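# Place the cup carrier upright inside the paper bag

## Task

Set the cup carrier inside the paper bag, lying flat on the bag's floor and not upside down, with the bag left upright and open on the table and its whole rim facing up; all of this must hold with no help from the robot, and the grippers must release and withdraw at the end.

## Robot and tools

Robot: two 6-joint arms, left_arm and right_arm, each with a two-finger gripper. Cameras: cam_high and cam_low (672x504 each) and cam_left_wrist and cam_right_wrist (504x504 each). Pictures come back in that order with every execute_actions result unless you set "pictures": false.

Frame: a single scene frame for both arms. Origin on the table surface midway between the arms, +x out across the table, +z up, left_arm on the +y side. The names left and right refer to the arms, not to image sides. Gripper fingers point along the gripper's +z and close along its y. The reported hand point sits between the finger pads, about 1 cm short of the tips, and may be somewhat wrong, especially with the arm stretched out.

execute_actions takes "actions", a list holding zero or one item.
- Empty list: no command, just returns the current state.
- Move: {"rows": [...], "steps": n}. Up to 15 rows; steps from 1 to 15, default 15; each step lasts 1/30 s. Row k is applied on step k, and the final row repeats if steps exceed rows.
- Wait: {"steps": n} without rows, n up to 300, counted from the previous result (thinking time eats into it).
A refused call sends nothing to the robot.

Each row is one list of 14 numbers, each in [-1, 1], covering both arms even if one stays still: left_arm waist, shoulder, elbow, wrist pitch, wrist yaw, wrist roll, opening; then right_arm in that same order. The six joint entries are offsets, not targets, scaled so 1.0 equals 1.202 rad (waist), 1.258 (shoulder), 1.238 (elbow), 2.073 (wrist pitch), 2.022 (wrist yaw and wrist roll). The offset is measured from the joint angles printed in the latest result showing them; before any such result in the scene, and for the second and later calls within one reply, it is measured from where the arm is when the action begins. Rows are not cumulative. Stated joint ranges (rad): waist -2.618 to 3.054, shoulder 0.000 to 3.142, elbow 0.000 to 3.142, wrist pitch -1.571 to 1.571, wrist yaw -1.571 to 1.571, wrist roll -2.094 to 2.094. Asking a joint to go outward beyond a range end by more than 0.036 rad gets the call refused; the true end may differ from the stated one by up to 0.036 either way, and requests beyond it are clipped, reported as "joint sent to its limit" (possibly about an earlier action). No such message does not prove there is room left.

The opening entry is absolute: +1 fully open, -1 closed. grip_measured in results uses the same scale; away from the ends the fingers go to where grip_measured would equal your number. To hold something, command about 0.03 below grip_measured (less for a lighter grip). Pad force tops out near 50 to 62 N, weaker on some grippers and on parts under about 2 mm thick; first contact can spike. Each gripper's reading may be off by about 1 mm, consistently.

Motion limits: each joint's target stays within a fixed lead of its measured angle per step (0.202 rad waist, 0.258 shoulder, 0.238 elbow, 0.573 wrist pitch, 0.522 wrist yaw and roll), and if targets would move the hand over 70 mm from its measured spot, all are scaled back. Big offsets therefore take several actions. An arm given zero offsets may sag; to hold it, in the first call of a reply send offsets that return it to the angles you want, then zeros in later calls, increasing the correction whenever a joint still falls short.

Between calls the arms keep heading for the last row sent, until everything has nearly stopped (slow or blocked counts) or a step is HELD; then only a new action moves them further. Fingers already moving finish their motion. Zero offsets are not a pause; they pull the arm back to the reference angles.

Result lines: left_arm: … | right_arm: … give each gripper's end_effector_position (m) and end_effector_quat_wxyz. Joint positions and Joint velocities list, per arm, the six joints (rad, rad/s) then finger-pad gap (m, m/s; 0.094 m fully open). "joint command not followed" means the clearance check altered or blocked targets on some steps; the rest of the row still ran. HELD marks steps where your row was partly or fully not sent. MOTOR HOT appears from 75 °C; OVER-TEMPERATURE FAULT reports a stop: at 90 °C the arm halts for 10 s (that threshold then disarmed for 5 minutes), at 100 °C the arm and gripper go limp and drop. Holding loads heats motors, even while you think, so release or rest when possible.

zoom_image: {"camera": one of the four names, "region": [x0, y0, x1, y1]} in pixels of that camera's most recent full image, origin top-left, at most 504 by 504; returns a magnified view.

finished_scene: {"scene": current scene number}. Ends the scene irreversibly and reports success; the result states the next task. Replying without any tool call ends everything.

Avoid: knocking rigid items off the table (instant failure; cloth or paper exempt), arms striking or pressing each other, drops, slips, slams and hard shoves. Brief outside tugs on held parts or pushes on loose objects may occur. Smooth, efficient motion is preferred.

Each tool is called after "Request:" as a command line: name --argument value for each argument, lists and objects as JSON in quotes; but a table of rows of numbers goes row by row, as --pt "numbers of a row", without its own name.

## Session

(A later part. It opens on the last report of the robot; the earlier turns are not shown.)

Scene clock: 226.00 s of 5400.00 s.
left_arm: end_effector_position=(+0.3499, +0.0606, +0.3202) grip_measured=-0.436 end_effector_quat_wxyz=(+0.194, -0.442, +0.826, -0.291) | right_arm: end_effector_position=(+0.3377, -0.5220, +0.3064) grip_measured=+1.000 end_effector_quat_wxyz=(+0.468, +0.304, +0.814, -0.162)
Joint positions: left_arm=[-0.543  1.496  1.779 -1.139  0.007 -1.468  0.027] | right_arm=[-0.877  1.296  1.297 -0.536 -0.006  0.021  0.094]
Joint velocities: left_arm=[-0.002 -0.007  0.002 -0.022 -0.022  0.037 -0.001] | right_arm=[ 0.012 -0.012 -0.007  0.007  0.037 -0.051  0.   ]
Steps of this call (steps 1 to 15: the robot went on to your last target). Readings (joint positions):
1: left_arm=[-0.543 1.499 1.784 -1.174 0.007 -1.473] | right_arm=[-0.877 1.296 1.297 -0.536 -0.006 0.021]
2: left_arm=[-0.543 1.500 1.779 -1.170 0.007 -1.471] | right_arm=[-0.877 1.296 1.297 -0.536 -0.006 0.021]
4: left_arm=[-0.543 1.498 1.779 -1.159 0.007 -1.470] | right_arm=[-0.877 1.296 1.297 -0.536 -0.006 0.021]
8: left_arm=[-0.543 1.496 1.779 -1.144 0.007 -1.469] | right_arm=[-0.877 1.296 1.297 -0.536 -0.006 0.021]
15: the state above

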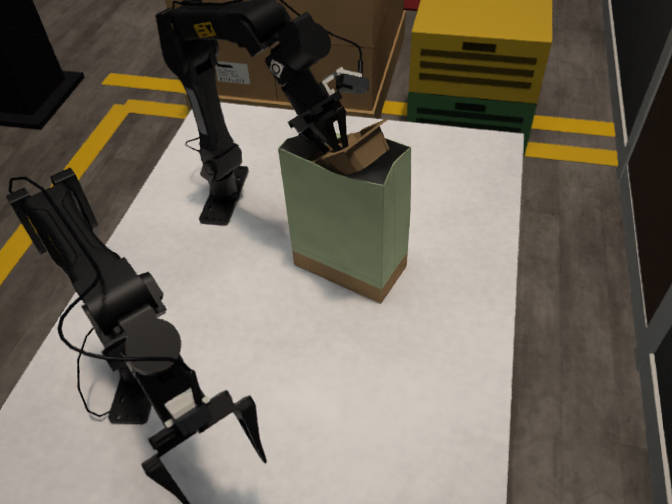

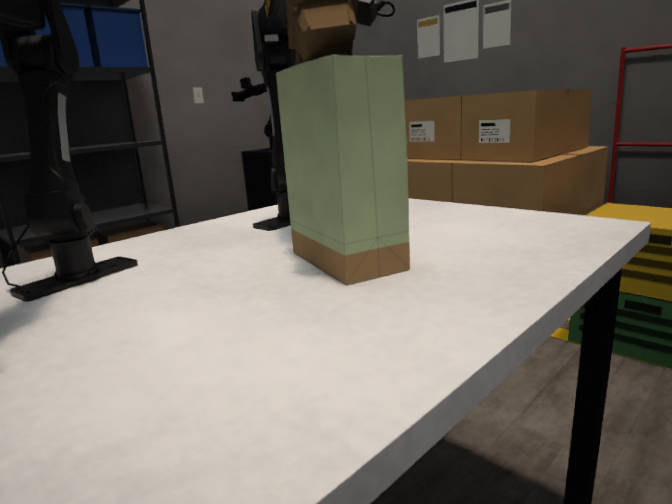

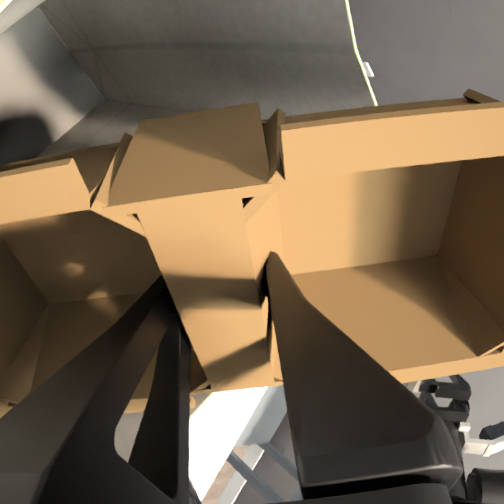

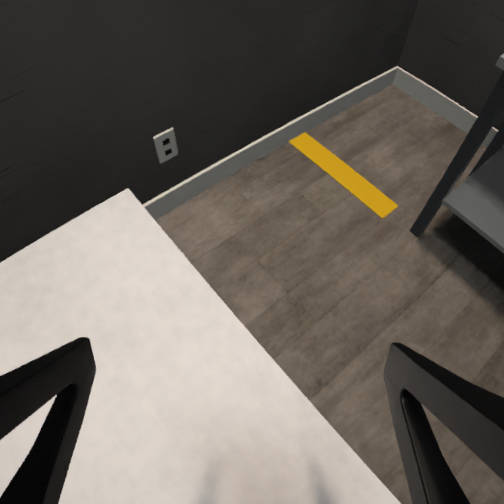

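Request:
execute_actions --actions '[{"rows":[[0,0.01,0.03,-0.01,0,0,-0.63,0,0,0,0,0,0,1],[0,0.02,0.06,-0.02,0,0,-0.63,0,0,0,0,0,0,1],[0,0.03,0.1,-0.03,0,0,-0.63,0,0,0,0,0,0,1],[0,0.04,0.14,-0.04,0,0,-0.63,0,0,0,0,0,0,1],[0,0.05,0.18,-0.05,0,0,-0.63,0,0,0,0,0,0,1],[0,0.06,0.22,-0.06,0,0,-0.63,0,0,0,0,0,0,1],[0,0.06,0.26,-0.07,0,0,-0.63,0,0,0,0,0,0,1],[0,0.06,0.28,-0.075,0,0,-0.63,0,0,0,0,0,0,1]]}]' --pictures false

Request:
execute_actions --actions '[{"steps":12}]'

Request:
zoom_image --camera "cam_high" --region '[260,60,440,200]'

Request:
zoom_image --camera "cam_low" --region '[260,0,430,100]'

Scene clock: 240.57 s of 5400.00 s.
left_arm: end_effector_position=(+0.3535, +0.0588, +0.3929) grip_measured=-0.436 end_effector_quat_wxyz=(+0.226, -0.431, +0.805, -0.339) | right_arm: end_effector_position=(+0.3377, -0.5220, +0.3064) grip_measured=+1.000 end_effector_quat_wxyz=(+0.468, +0.304, +0.814, -0.162)
Joint positions: left_arm=[-0.543  1.572  2.105 -1.264  0.007 -1.468  0.027] | right_arm=[-0.877  1.296  1.297 -0.536 -0.006  0.021  0.094]
Joint velocities: left_arm=[ 0.017 -0.002  0.012 -0.168  0.007 -0.022  0.   ] | right_arm=[-0.012 -0.012 -0.012 -0.022 -0.007  0.051  0.   ]
Steps of this call (steps 1 to 15: the robot went on to your last target; steps 16 to 90: nothing new was sent; then 11.07 s passed at rest; steps 91 to 105: all 15 steps of this action). Readings (joint positions):
91: left_arm=[-0.543 1.497 1.779 -1.139 0.007 -1.468] | right_arm=[-0.877 1.296 1.297 -0.536 -0.006 0.021]
92: left_arm=[-0.543 1.501 1.787 -1.149 0.007 -1.468] | right_arm=[-0.877 1.296 1.297 -0.536 -0.006 0.021]
94: left_arm=[-0.543 1.526 1.840 -1.184 0.007 -1.468] | right_arm=[-0.877 1.296 1.297 -0.536 -0.006 0.021]
98: left_arm=[-0.543 1.586 2.020 -1.235 0.007 -1.468] | right_arm=[-0.877 1.296 1.297 -0.536 -0.006 0.021]
105: the state above

Scene clock: 240.97 s of 5400.00 s.
left_arm: end_effector_position=(+0.3501, +0.0605, +0.3878) grip_measured=-0.436 end_effector_quat_wxyz=(+0.219, -0.433, +0.810, -0.329) | right_arm: end_effector_position=(+0.3377, -0.5220, +0.3064) grip_measured=+1.000 end_effector_quat_wxyz=(+0.468, +0.304, +0.814, -0.162)
Joint positions: left_arm=[-0.543  1.573  2.105 -1.289  0.007 -1.468  0.027] | right_arm=[-0.877  1.296  1.297 -0.536 -0.006  0.021  0.094]
Joint velocities: left_arm=[ 0.012 -0.002 -0.017 -0.066 -0.037  0.066 -0.001] | right_arm=[-0.012  0.022  0.032 -0.007  0.022  0.007  0.   ]
Steps of this call (steps 1 to 12: the robot went on to your last target). Readings (joint positions):
1: left_arm=[-0.543 1.572 2.105 -1.269 0.007 -1.468] | right_arm=[-0.877 1.296 1.297 -0.536 -0.006 0.021]
2: left_arm=[-0.543 1.573 2.105 -1.275 0.007 -1.468] | right_arm=[-0.877 1.296 1.297 -0.536 -0.006 0.021]
4: left_arm=[-0.543 1.573 2.105 -1.281 0.007 -1.468] | right_arm=[-0.877 1.296 1.297 -0.536 -0.006 0.021]
8: left_arm=[-0.543 1.573 2.105 -1.287 0.007 -1.468] | right_arm=[-0.877 1.296 1.297 -0.536 -0.006 0.021]
12: the state above

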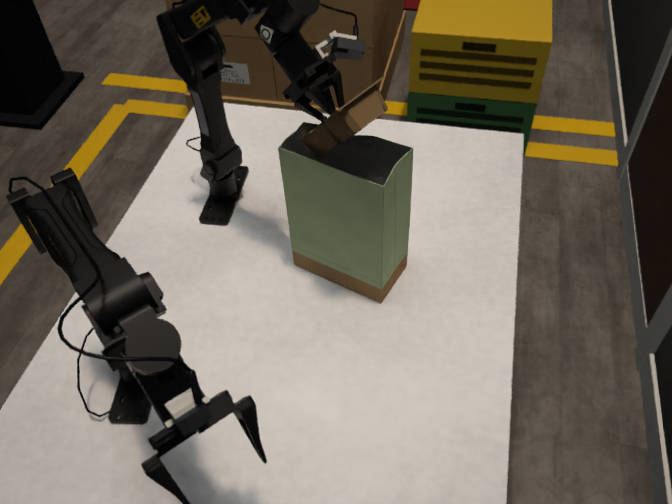

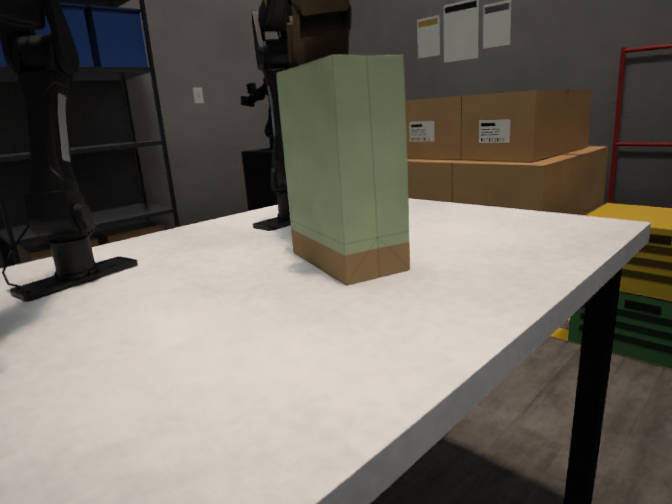

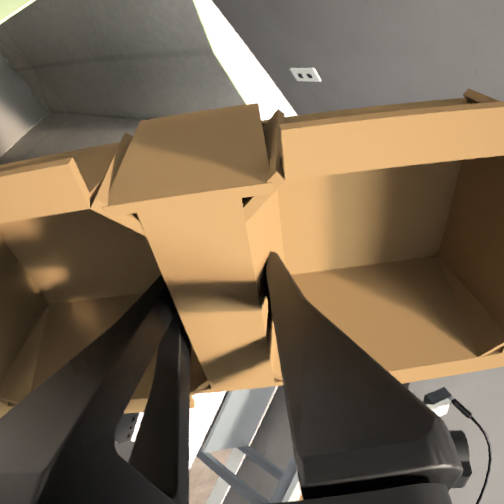

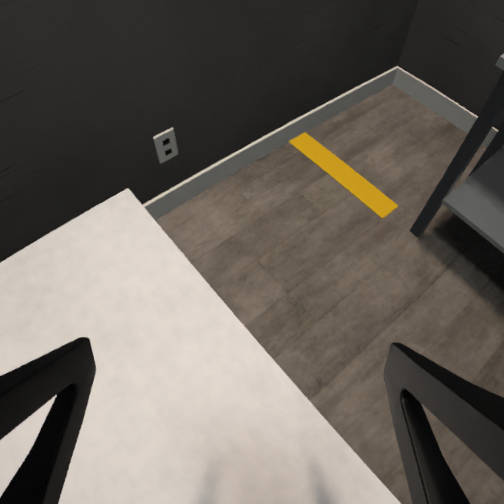

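Region (260, 60, 440, 200) of cam_high's 672x504 image, scaled by 2.800, with more detail than that image has.

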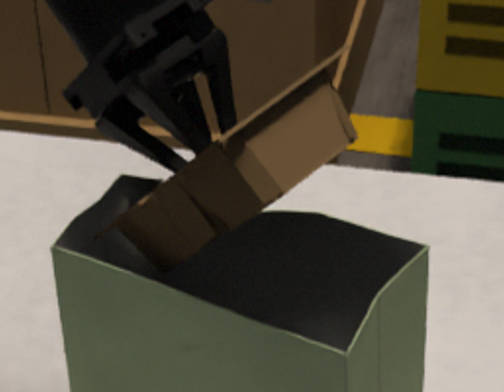

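Region (260, 0, 430, 100) of cam_low's 672x504 image, scaled by 2.965, with more detail than that image has; it fills the top 296 rows of this view, and the rest is white.

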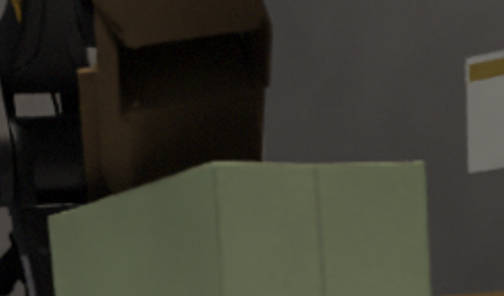

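Request:
execute_actions --actions '[{"rows":[[0.02,0,0,0,0,-0.01,-0.63,0,0,0,0,0,0,1],[0.04,0,0,0,0,-0.02,-0.63,0,0,0,0,0,0,1],[0.045,0,0,0,0,-0.03,-0.63,0,0,0,0,0,0,1],[0.045,0,0,0,0,-0.03,-0.63,0,0,0,0,0,0,1],[0.045,-0.01,-0.03,0.01,0,-0.03,-0.63,0,0,0,0,0,0,1],[0.045,-0.02,-0.06,0.02,0,-0.03,-0.63,0,0,0,0,0,0,1],[0.045,-0.03,-0.09,0.03,0,-0.03,-0.63,0,0,0,0,0,0,1],[0.045,-0.04,-0.12,0.04,0,-0.03,-0.63,0,0,0,0,0,0,1],[0.045,-0.05,-0.16,0.05,0,-0.03,-0.63,0,0,0,0,0,0,1],[0.045,-0.06,-0.2,0.06,0,-0.03,-0.63,0,0,0,0,0,0,1],[0.045,-0.065,-0.24,0.07,0,-0.03,-0.63,0,0,0,0,0,0,1],[0.045,-0.065,-0.27,0.075,0,-0.03,-0.63,0,0,0,0,0,0,1]]}]' --pictures false

Request:
execute_actions --actions '[{"steps":15}]'

Request:
zoom_image --camera "cam_high" --region '[260,60,440,200]'

Request:
zoom_image --camera "cam_low" --region '[260,0,430,100]'

Scene clock: 258.17 s of 5400.00 s.
left_arm: end_effector_position=(+0.3529, +0.0798, +0.3098) grip_measured=-0.436 end_effector_quat_wxyz=(+0.177, -0.489, +0.810, -0.272) | right_arm: end_effector_position=(+0.3377, -0.5220, +0.3064) grip_measured=+1.000 end_effector_quat_wxyz=(+0.468, +0.304, +0.814, -0.162)
Joint positions: left_arm=[-0.492  1.509  1.783 -1.183  0.011 -1.522  0.027] | right_arm=[-0.877  1.296  1.297 -0.536 -0.006  0.021  0.094]
Joint velocities: left_arm=[-0.017  0.09  -0.383  0.051 -0.037  0.007  0.001] | right_arm=[ 0.037  0.002 -0.007 -0.081 -0.007  0.007  0.   ]
Steps of this call (steps 1 to 30: the robot went on to your last target; steps 31 to 90: nothing new was sent; then 13.70 s passed at rest; steps 91 to 105: all 15 steps of this action). Readings (joint positions):
91: left_arm=[-0.541 1.573 2.105 -1.290 0.008 -1.471] | right_arm=[-0.877 1.296 1.297 -0.536 -0.006 0.021]
92: left_arm=[-0.533 1.573 2.105 -1.290 0.011 -1.476] | right_arm=[-0.877 1.296 1.297 -0.536 -0.006 0.021]
94: left_arm=[-0.509 1.573 2.105 -1.290 0.012 -1.494] | right_arm=[-0.877 1.296 1.297 -0.536 -0.006 0.021]
98: left_arm=[-0.492 1.552 2.034 -1.254 0.011 -1.512] | right_arm=[-0.877 1.296 1.297 -0.536 -0.006 0.021]
105: the state above

Scene clock: 258.67 s of 5400.00 s.
left_arm: end_effector_position=(+0.3585, +0.0772, +0.3098) grip_measured=-0.436 end_effector_quat_wxyz=(+0.182, -0.488, +0.806, -0.280) | right_arm: end_effector_position=(+0.3377, -0.5220, +0.3064) grip_measured=+1.000 end_effector_quat_wxyz=(+0.468, +0.304, +0.814, -0.162)
Joint positions: left_arm=[-0.492  1.511  1.769 -1.148  0.011 -1.524  0.027] | right_arm=[-0.877  1.296  1.297 -0.536 -0.006  0.021  0.094]
Joint velocities: left_arm=[-0.002 -0.007 -0.017 -0.037  0.022  0.007 -0.001] | right_arm=[-0.007 -0.017 -0.002 -0.007  0.007 -0.022  0.   ]
Steps of this call (steps 1 to 15: the robot went on to your last target). Readings (joint positions):
1: left_arm=[-0.492 1.512 1.773 -1.181 0.011 -1.523] | right_arm=[-0.877 1.296 1.297 -0.536 -0.006 0.021]
2: left_arm=[-0.492 1.513 1.770 -1.177 0.011 -1.523] | right_arm=[-0.877 1.296 1.297 -0.536 -0.006 0.021]
4: left_arm=[-0.492 1.512 1.769 -1.166 0.011 -1.523] | right_arm=[-0.877 1.296 1.297 -0.536 -0.006 0.021]
8: left_arm=[-0.492 1.511 1.769 -1.151 0.011 -1.524] | right_arm=[-0.877 1.296 1.297 -0.536 -0.006 0.021]
15: the state above

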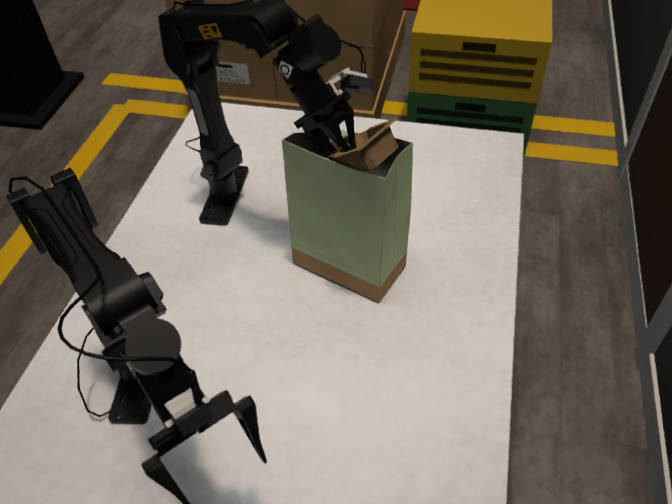

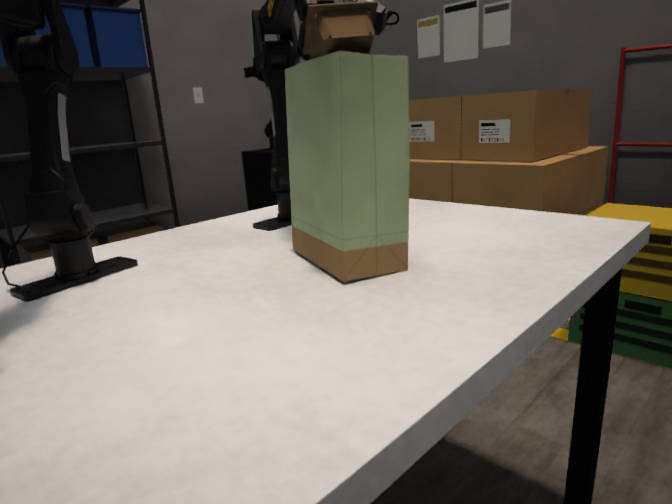

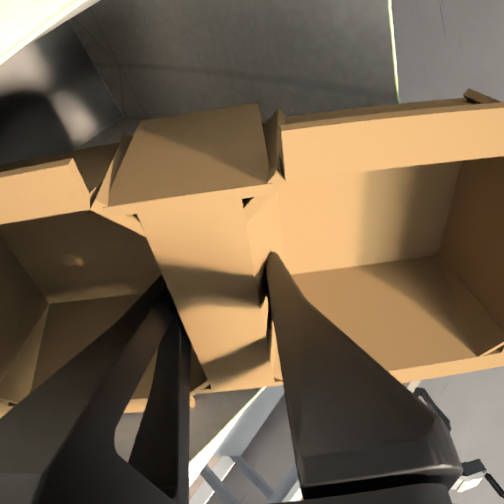

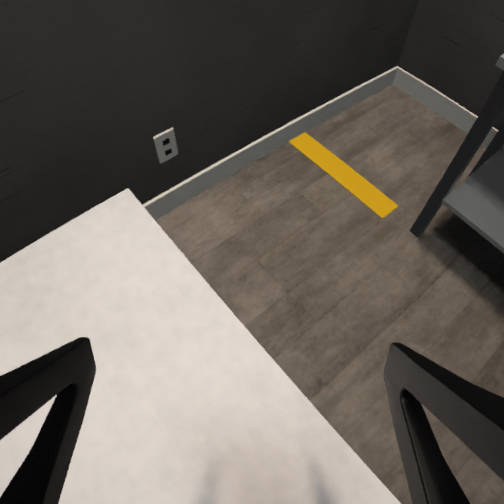

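Region (260, 60, 440, 200) of cam_high's 672x504 image, scaled by 2.800, with more detail than that image has.

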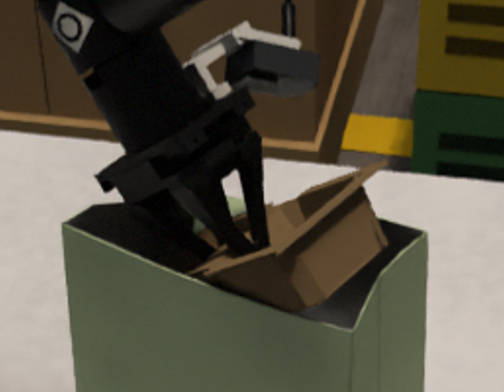

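Region (260, 0, 430, 100) of cam_low's 672x504 image, scaled by 2.965, with more detail than that image has; it fills the top 296 rows of this view, and the rest is white.

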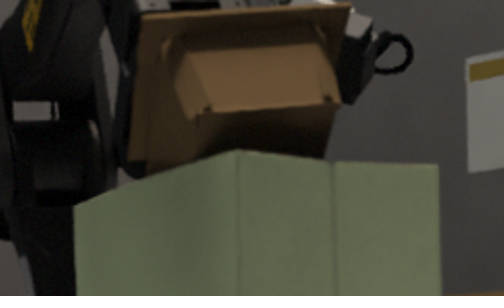

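Request:
execute_actions --actions '[{"rows":[[0,0,0.03,-0.01,0,0,-0.63,0,0,0,0,0,0,1],[0,0,0.06,-0.02,0,0,-0.63,0,0,0,0,0,0,1],[0,0,0.1,-0.03,0,0,-0.63,0,0,0,0,0,0,1],[0,0,0.14,-0.05,0,0,-0.63,0,0,0,0,0,0,1],[0,0,0.18,-0.07,0,0,-0.63,0,0,0,0,0,0,1],[0,0,0.22,-0.09,0,0,-0.63,0,0,0,0,0,0,1],[0,0,0.25,-0.1,0,0,-0.63,0,0,0,0,0,0,1],[0,0,0.25,-0.1,0,0,-0.63,0,0,0,0,0,0,1],[0,0,0.25,-0.1,0,0,-0.63,0,0,0,0,0,0,1],[0,0,0.25,-0.1,0,0,-0.63,0,0,0,0,0,0,1],[-0.02,0,0.25,-0.1,0,0,-0.63,0,0,0,0,0,0,1],[-0.03,0,0.25,-0.1,0,0,-0.63,0,0,0,0,0,0,1]]}]' --pictures false

Request:
execute_actions --actions '[{"steps":15}]'

Request:
zoom_image --camera "cam_high" --region '[260,60,440,200]'

Request:
zoom_image --camera "cam_low" --region '[260,0,430,100]'

Scene clock: 278.63 s of 5400.00 s.
left_arm: end_effector_position=(+0.3312, +0.0785, +0.3920) grip_measured=-0.436 end_effector_quat_wxyz=(+0.211, -0.464, +0.793, -0.333) | right_arm: end_effector_position=(+0.3377, -0.5220, +0.3064) grip_measured=+1.000 end_effector_quat_wxyz=(+0.468, +0.304, +0.814, -0.162)
Joint positions: left_arm=[-0.52   1.501  2.063 -1.323  0.013 -1.525  0.027] | right_arm=[-0.877  1.296  1.297 -0.536 -0.006  0.021  0.094]
Joint velocities: left_arm=[-0.1    0.09  -0.022 -0.271 -0.081  0.007  0.   ] | right_arm=[ 0.027  0.012 -0.012 -0.007  0.022 -0.007  0.   ]
Steps of this call (steps 1 to 15: the robot went on to your last target; steps 16 to 90: nothing new was sent; then 16.47 s passed at rest; steps 91 to 105: all 15 steps of this action). Readings (joint positions):
91: left_arm=[-0.492 1.511 1.769 -1.148 0.011 -1.525] | right_arm=[-0.877 1.296 1.297 -0.536 -0.006 0.021]
92: left_arm=[-0.492 1.512 1.776 -1.157 0.011 -1.525] | right_arm=[-0.877 1.296 1.297 -0.536 -0.006 0.021]
94: left_arm=[-0.492 1.524 1.825 -1.192 0.012 -1.525] | right_arm=[-0.877 1.296 1.297 -0.536 -0.006 0.021]
98: left_arm=[-0.492 1.536 1.998 -1.273 0.012 -1.525] | right_arm=[-0.877 1.296 1.297 -0.536 -0.006 0.021]
105: the state above

Scene clock: 279.13 s of 5400.00 s.
left_arm: end_effector_position=(+0.3284, +0.0788, +0.3847) grip_measured=-0.436 end_effector_quat_wxyz=(+0.201, -0.467, +0.799, -0.320) | right_arm: end_effector_position=(+0.3377, -0.5220, +0.3064) grip_measured=+1.000 end_effector_quat_wxyz=(+0.468, +0.304, +0.814, -0.162)
Joint positions: left_arm=[-0.522  1.509  2.063 -1.349  0.013 -1.525  0.027] | right_arm=[-0.877  1.296  1.297 -0.536 -0.006  0.021  0.094]
Joint velocities: left_arm=[ 0.007 -0.007  0.002  0.007  0.051 -0.037  0.001] | right_arm=[-0.002 -0.012 -0.007  0.022  0.037 -0.007  0.   ]
Steps of this call (steps 1 to 15: the robot went on to your last target). Readings (joint positions):
1: left_arm=[-0.522 1.504 2.063 -1.330 0.013 -1.525] | right_arm=[-0.877 1.296 1.297 -0.536 -0.006 0.021]
2: left_arm=[-0.522 1.506 2.063 -1.334 0.013 -1.525] | right_arm=[-0.877 1.296 1.297 -0.536 -0.006 0.021]
4: left_arm=[-0.522 1.508 2.063 -1.341 0.013 -1.525] | right_arm=[-0.877 1.296 1.297 -0.536 -0.006 0.021]
8: left_arm=[-0.522 1.509 2.063 -1.347 0.013 -1.525] | right_arm=[-0.877 1.296 1.297 -0.536 -0.006 0.021]
15: the state above

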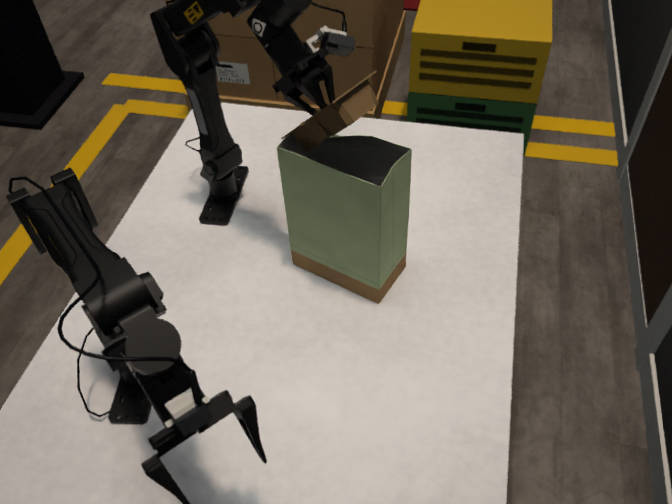

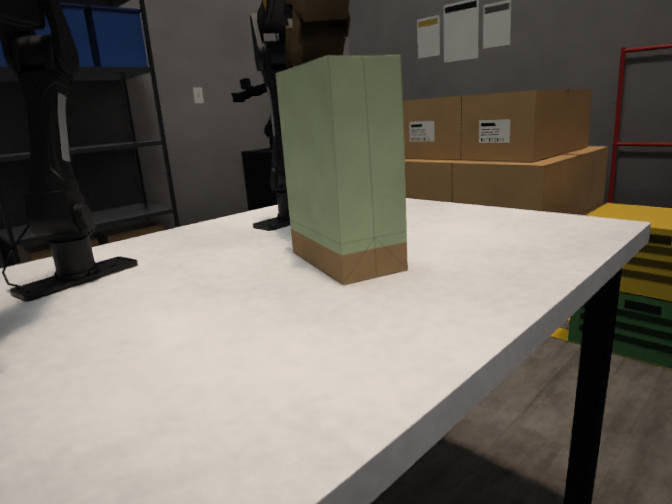

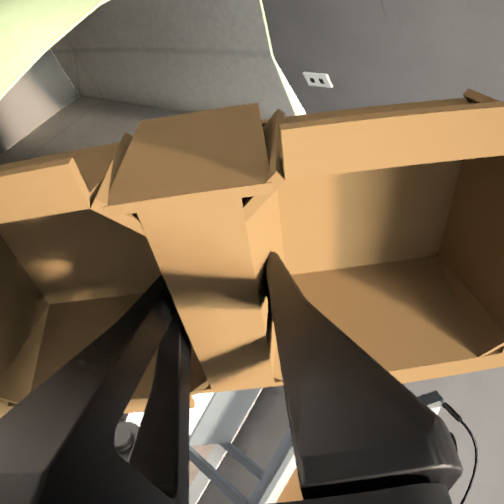

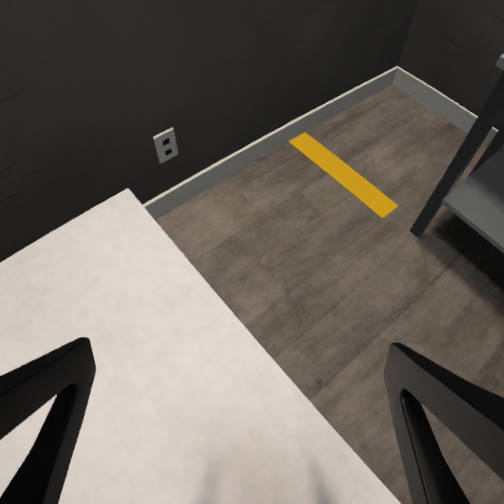

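Region (260, 60, 440, 200) of cam_high's 672x504 image, scaled by 2.800, with more detail than that image has.

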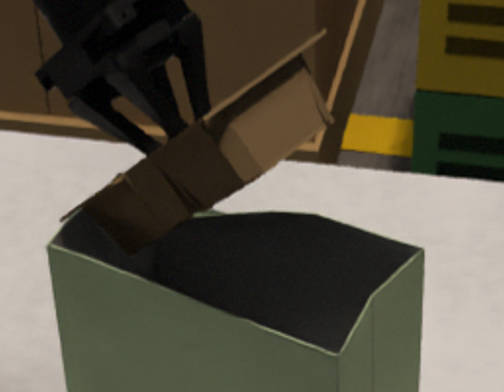

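Region (260, 0, 430, 100) of cam_low's 672x504 image, scaled by 2.965, with more detail than that image has; it fills the top 296 rows of this view, and the rest is white.

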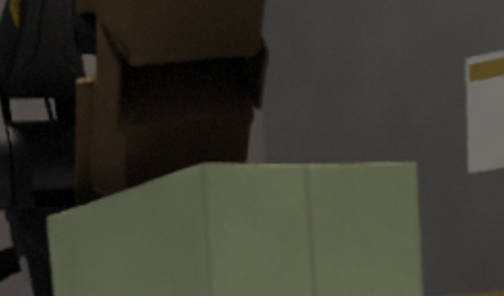

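Request:
execute_actions --actions '[{"rows":[[-0.01,0.01,0,0,0,0.02,-0.63,0,0,0,0,0,0,1],[-0.015,0.02,0,0.01,0,0.035,-0.63,0,0,0,0,0,0,1],[-0.015,0.02,0,0.01,0,0.035,-0.63,0,0,0,0,0,0,1],[-0.015,0.02,-0.03,0.02,0,0.035,-0.63,0,0,0,0,0,0,1],[-0.015,0.01,-0.06,0.03,0,0.035,-0.63,0,0,0,0,0,0,1],[-0.015,0,-0.09,0.04,0,0.035,-0.63,0,0,0,0,0,0,1],[-0.015,-0.01,-0.12,0.055,0,0.035,-0.63,0,0,0,0,0,0,1],[-0.015,-0.03,-0.15,0.07,0,0.035,-0.63,0,0,0,0,0,0,1],[-0.015,-0.045,-0.18,0.08,0,0.035,-0.63,0,0,0,0,0,0,1],[-0.015,-0.052,-0.2,0.087,0,0.035,-0.63,0,0,0,0,0,0,1]]}]' --pictures false

Request:
execute_actions --actions '[{"steps":15}]'

Request:
zoom_image --camera "cam_high" --region '[260,60,440,200]'

Request:
zoom_image --camera "cam_low" --region '[260,0,430,100]'

Scene clock: 292.80 s of 5400.00 s.
left_arm: end_effector_position=(+0.3375, +0.0695, +0.3268) grip_measured=-0.436 end_effector_quat_wxyz=(+0.184, -0.449, +0.827, -0.283) | right_arm: end_effector_position=(+0.3377, -0.5220, +0.3064) grip_measured=+1.000 end_effector_quat_wxyz=(+0.468, +0.304, +0.814, -0.162)
Joint positions: left_arm=[-0.533  1.484  1.819 -1.217  0.015 -1.473  0.027] | right_arm=[-0.877  1.296  1.297 -0.536 -0.006  0.021  0.094]
Joint velocities: left_arm=[ 0.007 -0.056 -0.012  0.198 -0.066 -0.007  0.   ] | right_arm=[-0.002 -0.007 -0.012  0.037 -0.081 -0.066  0.   ]
Steps of this call (steps 1 to 15: the robot went on to your last target; steps 16 to 90: nothing new was sent; then 10.17 s passed at rest; steps 91 to 105: all 15 steps of this action). Readings (joint positions):
91: left_arm=[-0.523 1.509 2.063 -1.350 0.013 -1.521] | right_arm=[-0.877 1.296 1.297 -0.536 -0.006 0.021]
92: left_arm=[-0.524 1.510 2.063 -1.350 0.013 -1.513] | right_arm=[-0.877 1.296 1.297 -0.536 -0.006 0.021]
94: left_arm=[-0.530 1.515 2.060 -1.344 0.013 -1.498] | right_arm=[-0.877 1.296 1.297 -0.536 -0.006 0.021]
98: left_arm=[-0.533 1.505 1.960 -1.282 0.014 -1.481] | right_arm=[-0.877 1.296 1.297 -0.536 -0.006 0.021]
105: the state above

Scene clock: 293.30 s of 5400.00 s.
left_arm: end_effector_position=(+0.3384, +0.0691, +0.3397) grip_measured=-0.436 end_effector_quat_wxyz=(+0.199, -0.444, +0.820, -0.303) | right_arm: end_effector_position=(+0.3377, -0.5220, +0.3064) grip_measured=+1.000 end_effector_quat_wxyz=(+0.468, +0.304, +0.814, -0.162)
Joint positions: left_arm=[-0.533  1.461  1.819 -1.186  0.015 -1.471  0.027] | right_arm=[-0.877  1.296  1.297 -0.536 -0.006  0.021  0.094]
Joint velocities: left_arm=[ 0.017  0.007 -0.012  0.051 -0.051  0.051 -0.   ] | right_arm=[-0.012 -0.012  0.007 -0.037 -0.066  0.066  0.   ]
Steps of this call (steps 1 to 15: the robot went on to your last target). Readings (joint positions):
1: left_arm=[-0.533 1.482 1.819 -1.209 0.015 -1.473] | right_arm=[-0.877 1.296 1.297 -0.536 -0.006 0.021]
2: left_arm=[-0.533 1.478 1.819 -1.203 0.015 -1.472] | right_arm=[-0.877 1.296 1.297 -0.536 -0.006 0.021]
4: left_arm=[-0.533 1.470 1.819 -1.196 0.015 -1.472] | right_arm=[-0.877 1.296 1.297 -0.536 -0.006 0.021]
8: left_arm=[-0.533 1.461 1.819 -1.188 0.015 -1.471] | right_arm=[-0.877 1.296 1.297 -0.536 -0.006 0.021]
15: the state above

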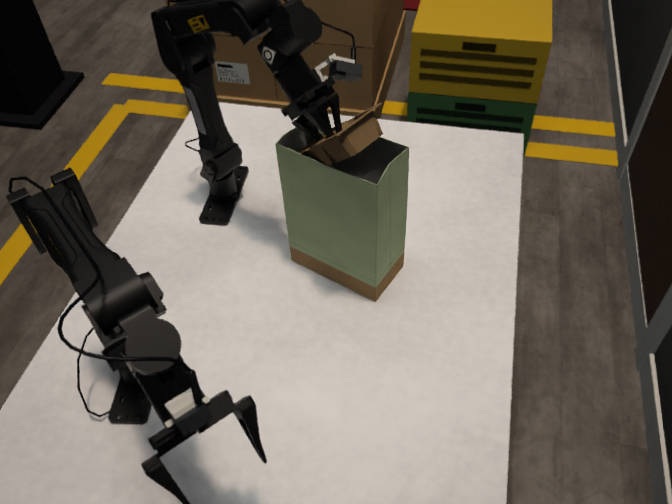

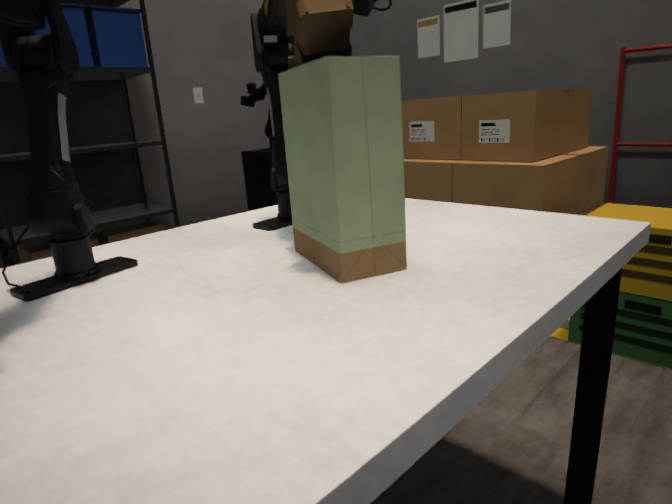

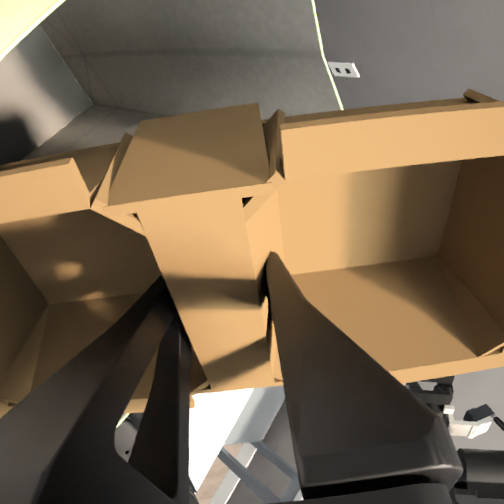

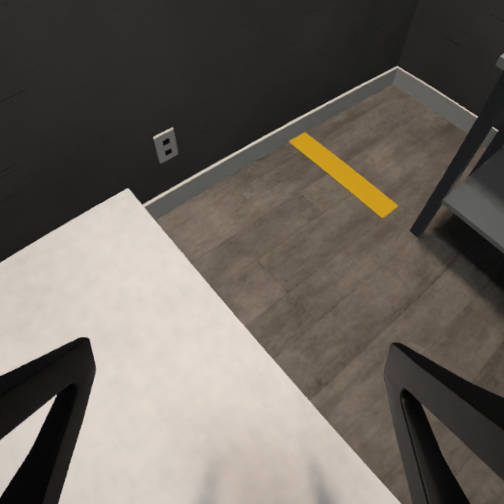

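Region (260, 60, 440, 200) of cam_high's 672x504 image, scaled by 2.800, with more detail than that image has.

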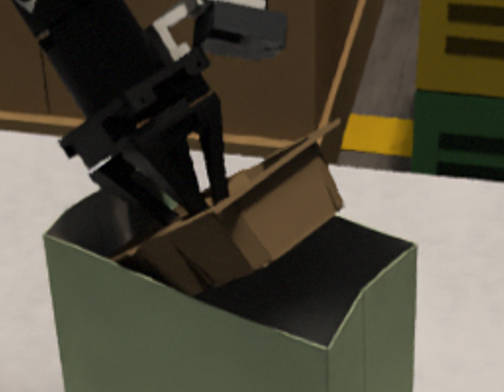

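Region (260, 0, 430, 100) of cam_low's 672x504 image, scaled by 2.965, with more detail than that image has; it fills the top 296 rows of this view, and the rest is white.

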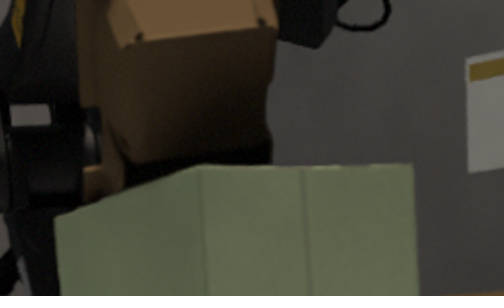

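Request:
execute_actions --actions '[{"rows":[[-0.01,0,0.02,-0.01,0,-0.01,-0.63,0,0,0,0,0,0,1],[-0.02,0,0.035,-0.02,0,-0.02,-0.63,0,0,0,0,0,0,1],[-0.03,0,0.035,-0.02,0,-0.03,-0.63,0,0,0,0,0,0,1],[-0.04,0,0.035,-0.02,0,-0.04,-0.63,0,0,0,0,0,0,1]]}]' --pictures false

Request:
execute_actions --actions '[{"steps":10}]'

Request:
zoom_image --camera "cam_high" --region '[260,60,440,200]'

Scene clock: 309.17 s of 5400.00 s.
left_arm: end_effector_position=(+0.3253, +0.0577, +0.3344) grip_measured=-0.436 end_effector_quat_wxyz=(+0.172, -0.458, +0.818, -0.302) | right_arm: end_effector_position=(+0.3377, -0.5220, +0.3064) grip_measured=+1.000 end_effector_quat_wxyz=(+0.468, +0.304, +0.814, -0.162)
Joint positions: left_arm=[-0.576  1.461  1.819 -1.218  0.017 -1.543  0.027] | right_arm=[-0.877  1.296  1.297 -0.536 -0.006  0.021  0.094]
Joint velocities: left_arm=[-0.007  0.002  0.017 -0.066 -0.022 -0.037  0.001] | right_arm=[-0.022 -0.002  0.002  0.037  0.022 -0.022  0.   ]
Steps of this call (steps 1 to 15: the robot went on to your last target; steps 16 to 90: nothing new was sent; then 12.37 s passed at rest; steps 91 to 105: all 15 steps of this action). Readings (joint positions):
91: left_arm=[-0.533 1.461 1.819 -1.187 0.015 -1.473] | right_arm=[-0.877 1.296 1.297 -0.536 -0.006 0.021]
92: left_arm=[-0.536 1.461 1.819 -1.191 0.015 -1.479] | right_arm=[-0.877 1.296 1.297 -0.536 -0.006 0.021]
94: left_arm=[-0.551 1.461 1.819 -1.202 0.014 -1.499] | right_arm=[-0.877 1.296 1.297 -0.536 -0.006 0.021]
98: left_arm=[-0.576 1.461 1.819 -1.213 0.017 -1.528] | right_arm=[-0.877 1.296 1.297 -0.536 -0.006 0.021]
105: the state above

Scene clock: 309.50 s of 5400.00 s.
left_arm: end_effector_position=(+0.3253, +0.0577, +0.3344) grip_measured=-0.436 end_effector_quat_wxyz=(+0.171, -0.459, +0.818, -0.302) | right_arm: end_effector_position=(+0.3377, -0.5220, +0.3064) grip_measured=+1.000 end_effector_quat_wxyz=(+0.468, +0.304, +0.814, -0.162)
Joint positions: left_arm=[-0.576  1.461  1.819 -1.219  0.017 -1.547  0.027] | right_arm=[-0.877  1.296  1.297 -0.536 -0.006  0.021  0.094]
Joint velocities: left_arm=[-0.007 -0.007  0.007 -0.007  0.007 -0.007  0.001] | right_arm=[-0.007 -0.007 -0.012  0.037  0.022 -0.037  0.   ]
Steps of this call (steps 1 to 10: the robot went on to your last target). Readings (joint positions):
1: left_arm=[-0.576 1.461 1.819 -1.219 0.017 -1.544] | right_arm=[-0.877 1.296 1.297 -0.536 -0.006 0.021]
2: left_arm=[-0.576 1.461 1.819 -1.219 0.017 -1.545] | right_arm=[-0.877 1.296 1.297 -0.536 -0.006 0.021]
4: left_arm=[-0.576 1.461 1.819 -1.219 0.017 -1.545] | right_arm=[-0.877 1.296 1.297 -0.536 -0.006 0.021]
8: left_arm=[-0.576 1.461 1.819 -1.219 0.017 -1.547] | right_arm=[-0.877 1.296 1.297 -0.536 -0.006 0.021]
10: the state above

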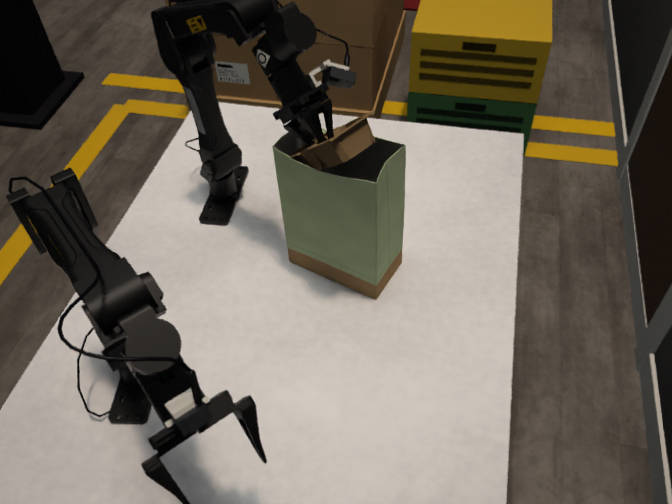

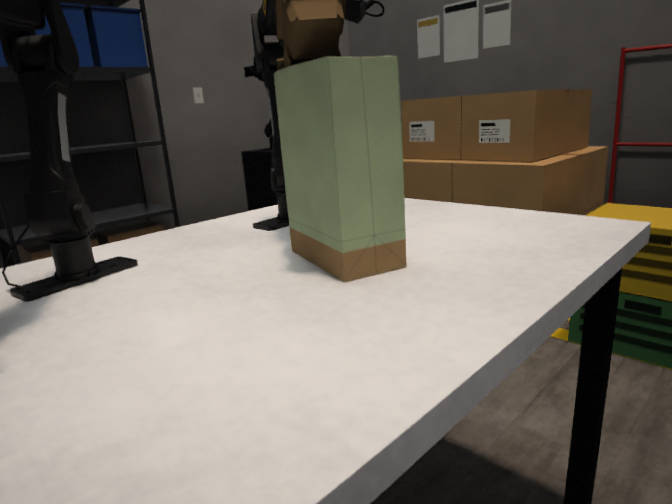

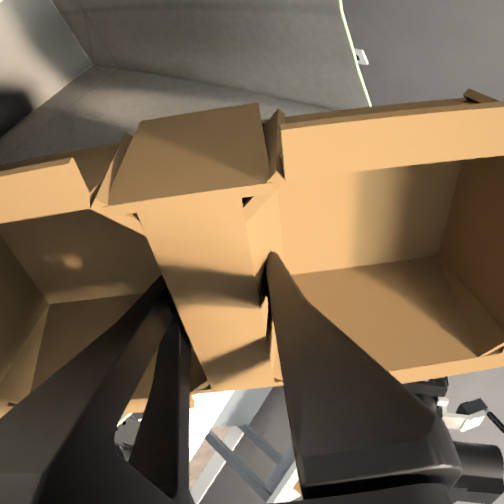

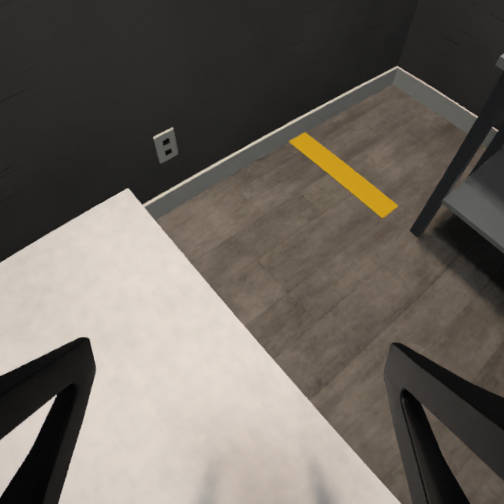

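Region (260, 60, 440, 200) of cam_high's 672x504 image, scaled by 2.800, with more detail than that image has.

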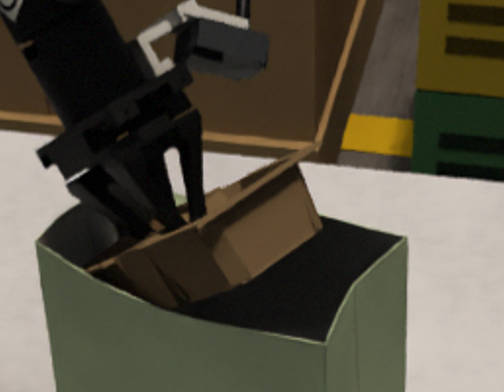

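Request:
execute_actions --actions '[{"rows":[[0,0,-0.02,0.01,0,0,-0.63,0,0,0,0,0,0,1],[0,0,-0.04,0.03,0,0,-0.63,0,0,0,0,0,0,1],[0,0,-0.06,0.04,0,0,-0.63,0,0,0,0,0,0,1],[0,-0.01,-0.09,0.055,0,0,-0.63,0,0,0,0,0,0,1],[0,-0.02,-0.12,0.07,0,0,-0.63,0,0,0,0,0,0,1],[0.01,-0.03,-0.15,0.09,0,0,-0.63,0,0,0,0,0,0,1],[0.015,-0.04,-0.18,0.105,0,0,-0.63,0,0,0,0,0,0,1],[0.02,-0.05,-0.21,0.12,0,0,-0.63,0,0,0,0,0,0,1],[0.02,-0.055,-0.244,0.14,0,0,-0.63,0,0,0,0,0,0,1]]}]' --pictures false

Request:
execute_actions --actions '[{"steps":12}]'

Request:
zoom_image --camera "cam_high" --region '[260,60,440,200]'

Scene clock: 320.93 s of 5400.00 s.
left_arm: end_effector_position=(+0.3402, +0.0567, +0.2676) grip_measured=-0.436 end_effector_quat_wxyz=(+0.165, -0.470, +0.818, -0.287) | right_arm: end_effector_position=(+0.3377, -0.5220, +0.3064) grip_measured=+1.000 end_effector_quat_wxyz=(+0.468, +0.304, +0.814, -0.162)
Joint positions: left_arm=[-0.558  1.424  1.515 -0.988  0.018 -1.547  0.027] | right_arm=[-0.877  1.296  1.297 -0.536 -0.006  0.021  0.094]
Joint velocities: left_arm=[ 0.002 -0.046 -0.002  0.33   0.051 -0.022 -0.001] | right_arm=[-0.007 -0.012 -0.007  0.051  0.051 -0.037  0.   ]
Steps of this call (steps 1 to 15: the robot went on to your last target; steps 16 to 90: nothing new was sent; then 7.93 s passed at rest; steps 91 to 105: all 15 steps of this action). Readings (joint positions):
91: left_arm=[-0.576 1.461 1.819 -1.219 0.017 -1.547] | right_arm=[-0.877 1.296 1.297 -0.536 -0.006 0.021]
92: left_arm=[-0.576 1.461 1.812 -1.211 0.017 -1.547] | right_arm=[-0.877 1.296 1.297 -0.536 -0.006 0.021]
94: left_arm=[-0.576 1.458 1.781 -1.177 0.017 -1.547] | right_arm=[-0.877 1.296 1.297 -0.536 -0.006 0.021]
98: left_arm=[-0.570 1.437 1.637 -1.081 0.018 -1.547] | right_arm=[-0.877 1.296 1.297 -0.536 -0.006 0.021]
105: the state above

Scene clock: 321.33 s of 5400.00 s.
left_arm: end_effector_position=(+0.3457, +0.0537, +0.2779) grip_measured=-0.436 end_effector_quat_wxyz=(+0.177, -0.465, +0.811, -0.307) | right_arm: end_effector_position=(+0.3377, -0.5220, +0.3064) grip_measured=+1.000 end_effector_quat_wxyz=(+0.468, +0.304, +0.814, -0.162)
Joint positions: left_arm=[-0.558  1.414  1.515 -0.947  0.018 -1.547  0.027] | right_arm=[-0.877  1.296  1.297 -0.536 -0.006  0.021  0.094]
Joint velocities: left_arm=[ 0.002 -0.017 -0.012  0.022 -0.095 -0.037 -0.001] | right_arm=[ 0.012  0.007 -0.007  0.007 -0.037 -0.007  0.   ]
Steps of this call (steps 1 to 12: the robot went on to your last target). Readings (joint positions):
1: left_arm=[-0.558 1.423 1.515 -0.978 0.018 -1.547] | right_arm=[-0.877 1.296 1.297 -0.536 -0.006 0.021]
2: left_arm=[-0.558 1.421 1.515 -0.970 0.018 -1.547] | right_arm=[-0.877 1.296 1.297 -0.536 -0.006 0.021]
4: left_arm=[-0.558 1.417 1.515 -0.960 0.018 -1.547] | right_arm=[-0.877 1.296 1.297 -0.536 -0.006 0.021]
8: left_arm=[-0.558 1.414 1.515 -0.950 0.018 -1.547] | right_arm=[-0.877 1.296 1.297 -0.536 -0.006 0.021]
12: the state above

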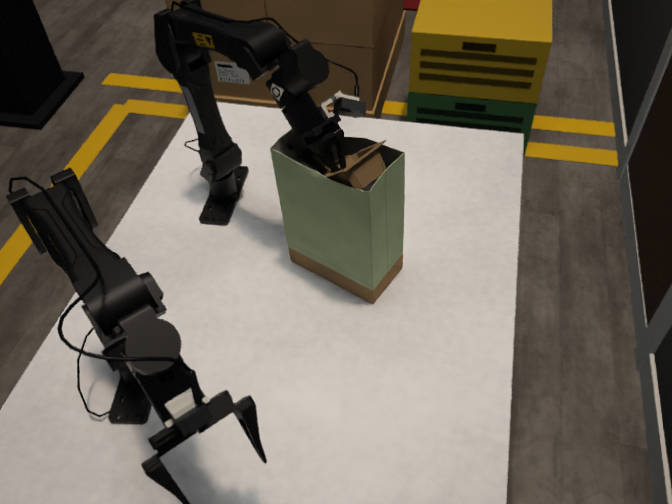

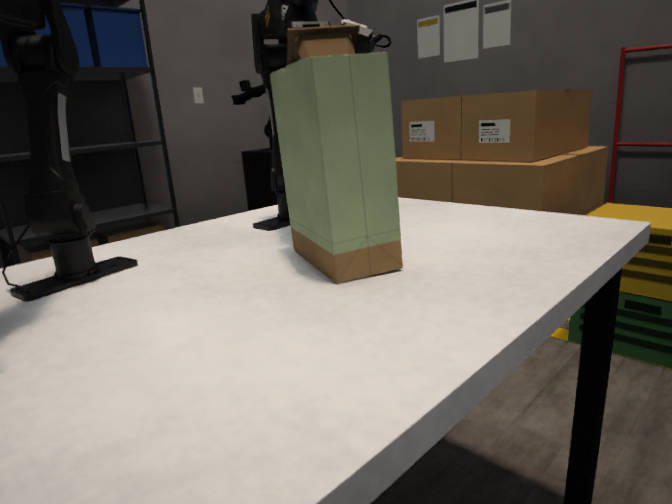

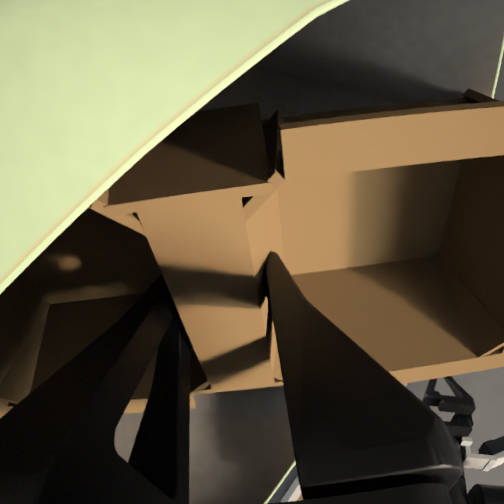

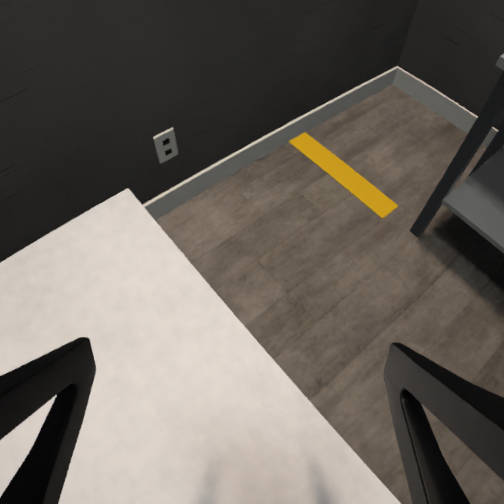

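Region (260, 60, 440, 200) of cam_high's 672x504 image, scaled by 2.800, with more detail than that image has.

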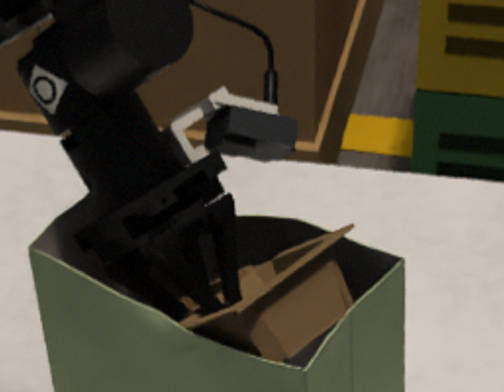

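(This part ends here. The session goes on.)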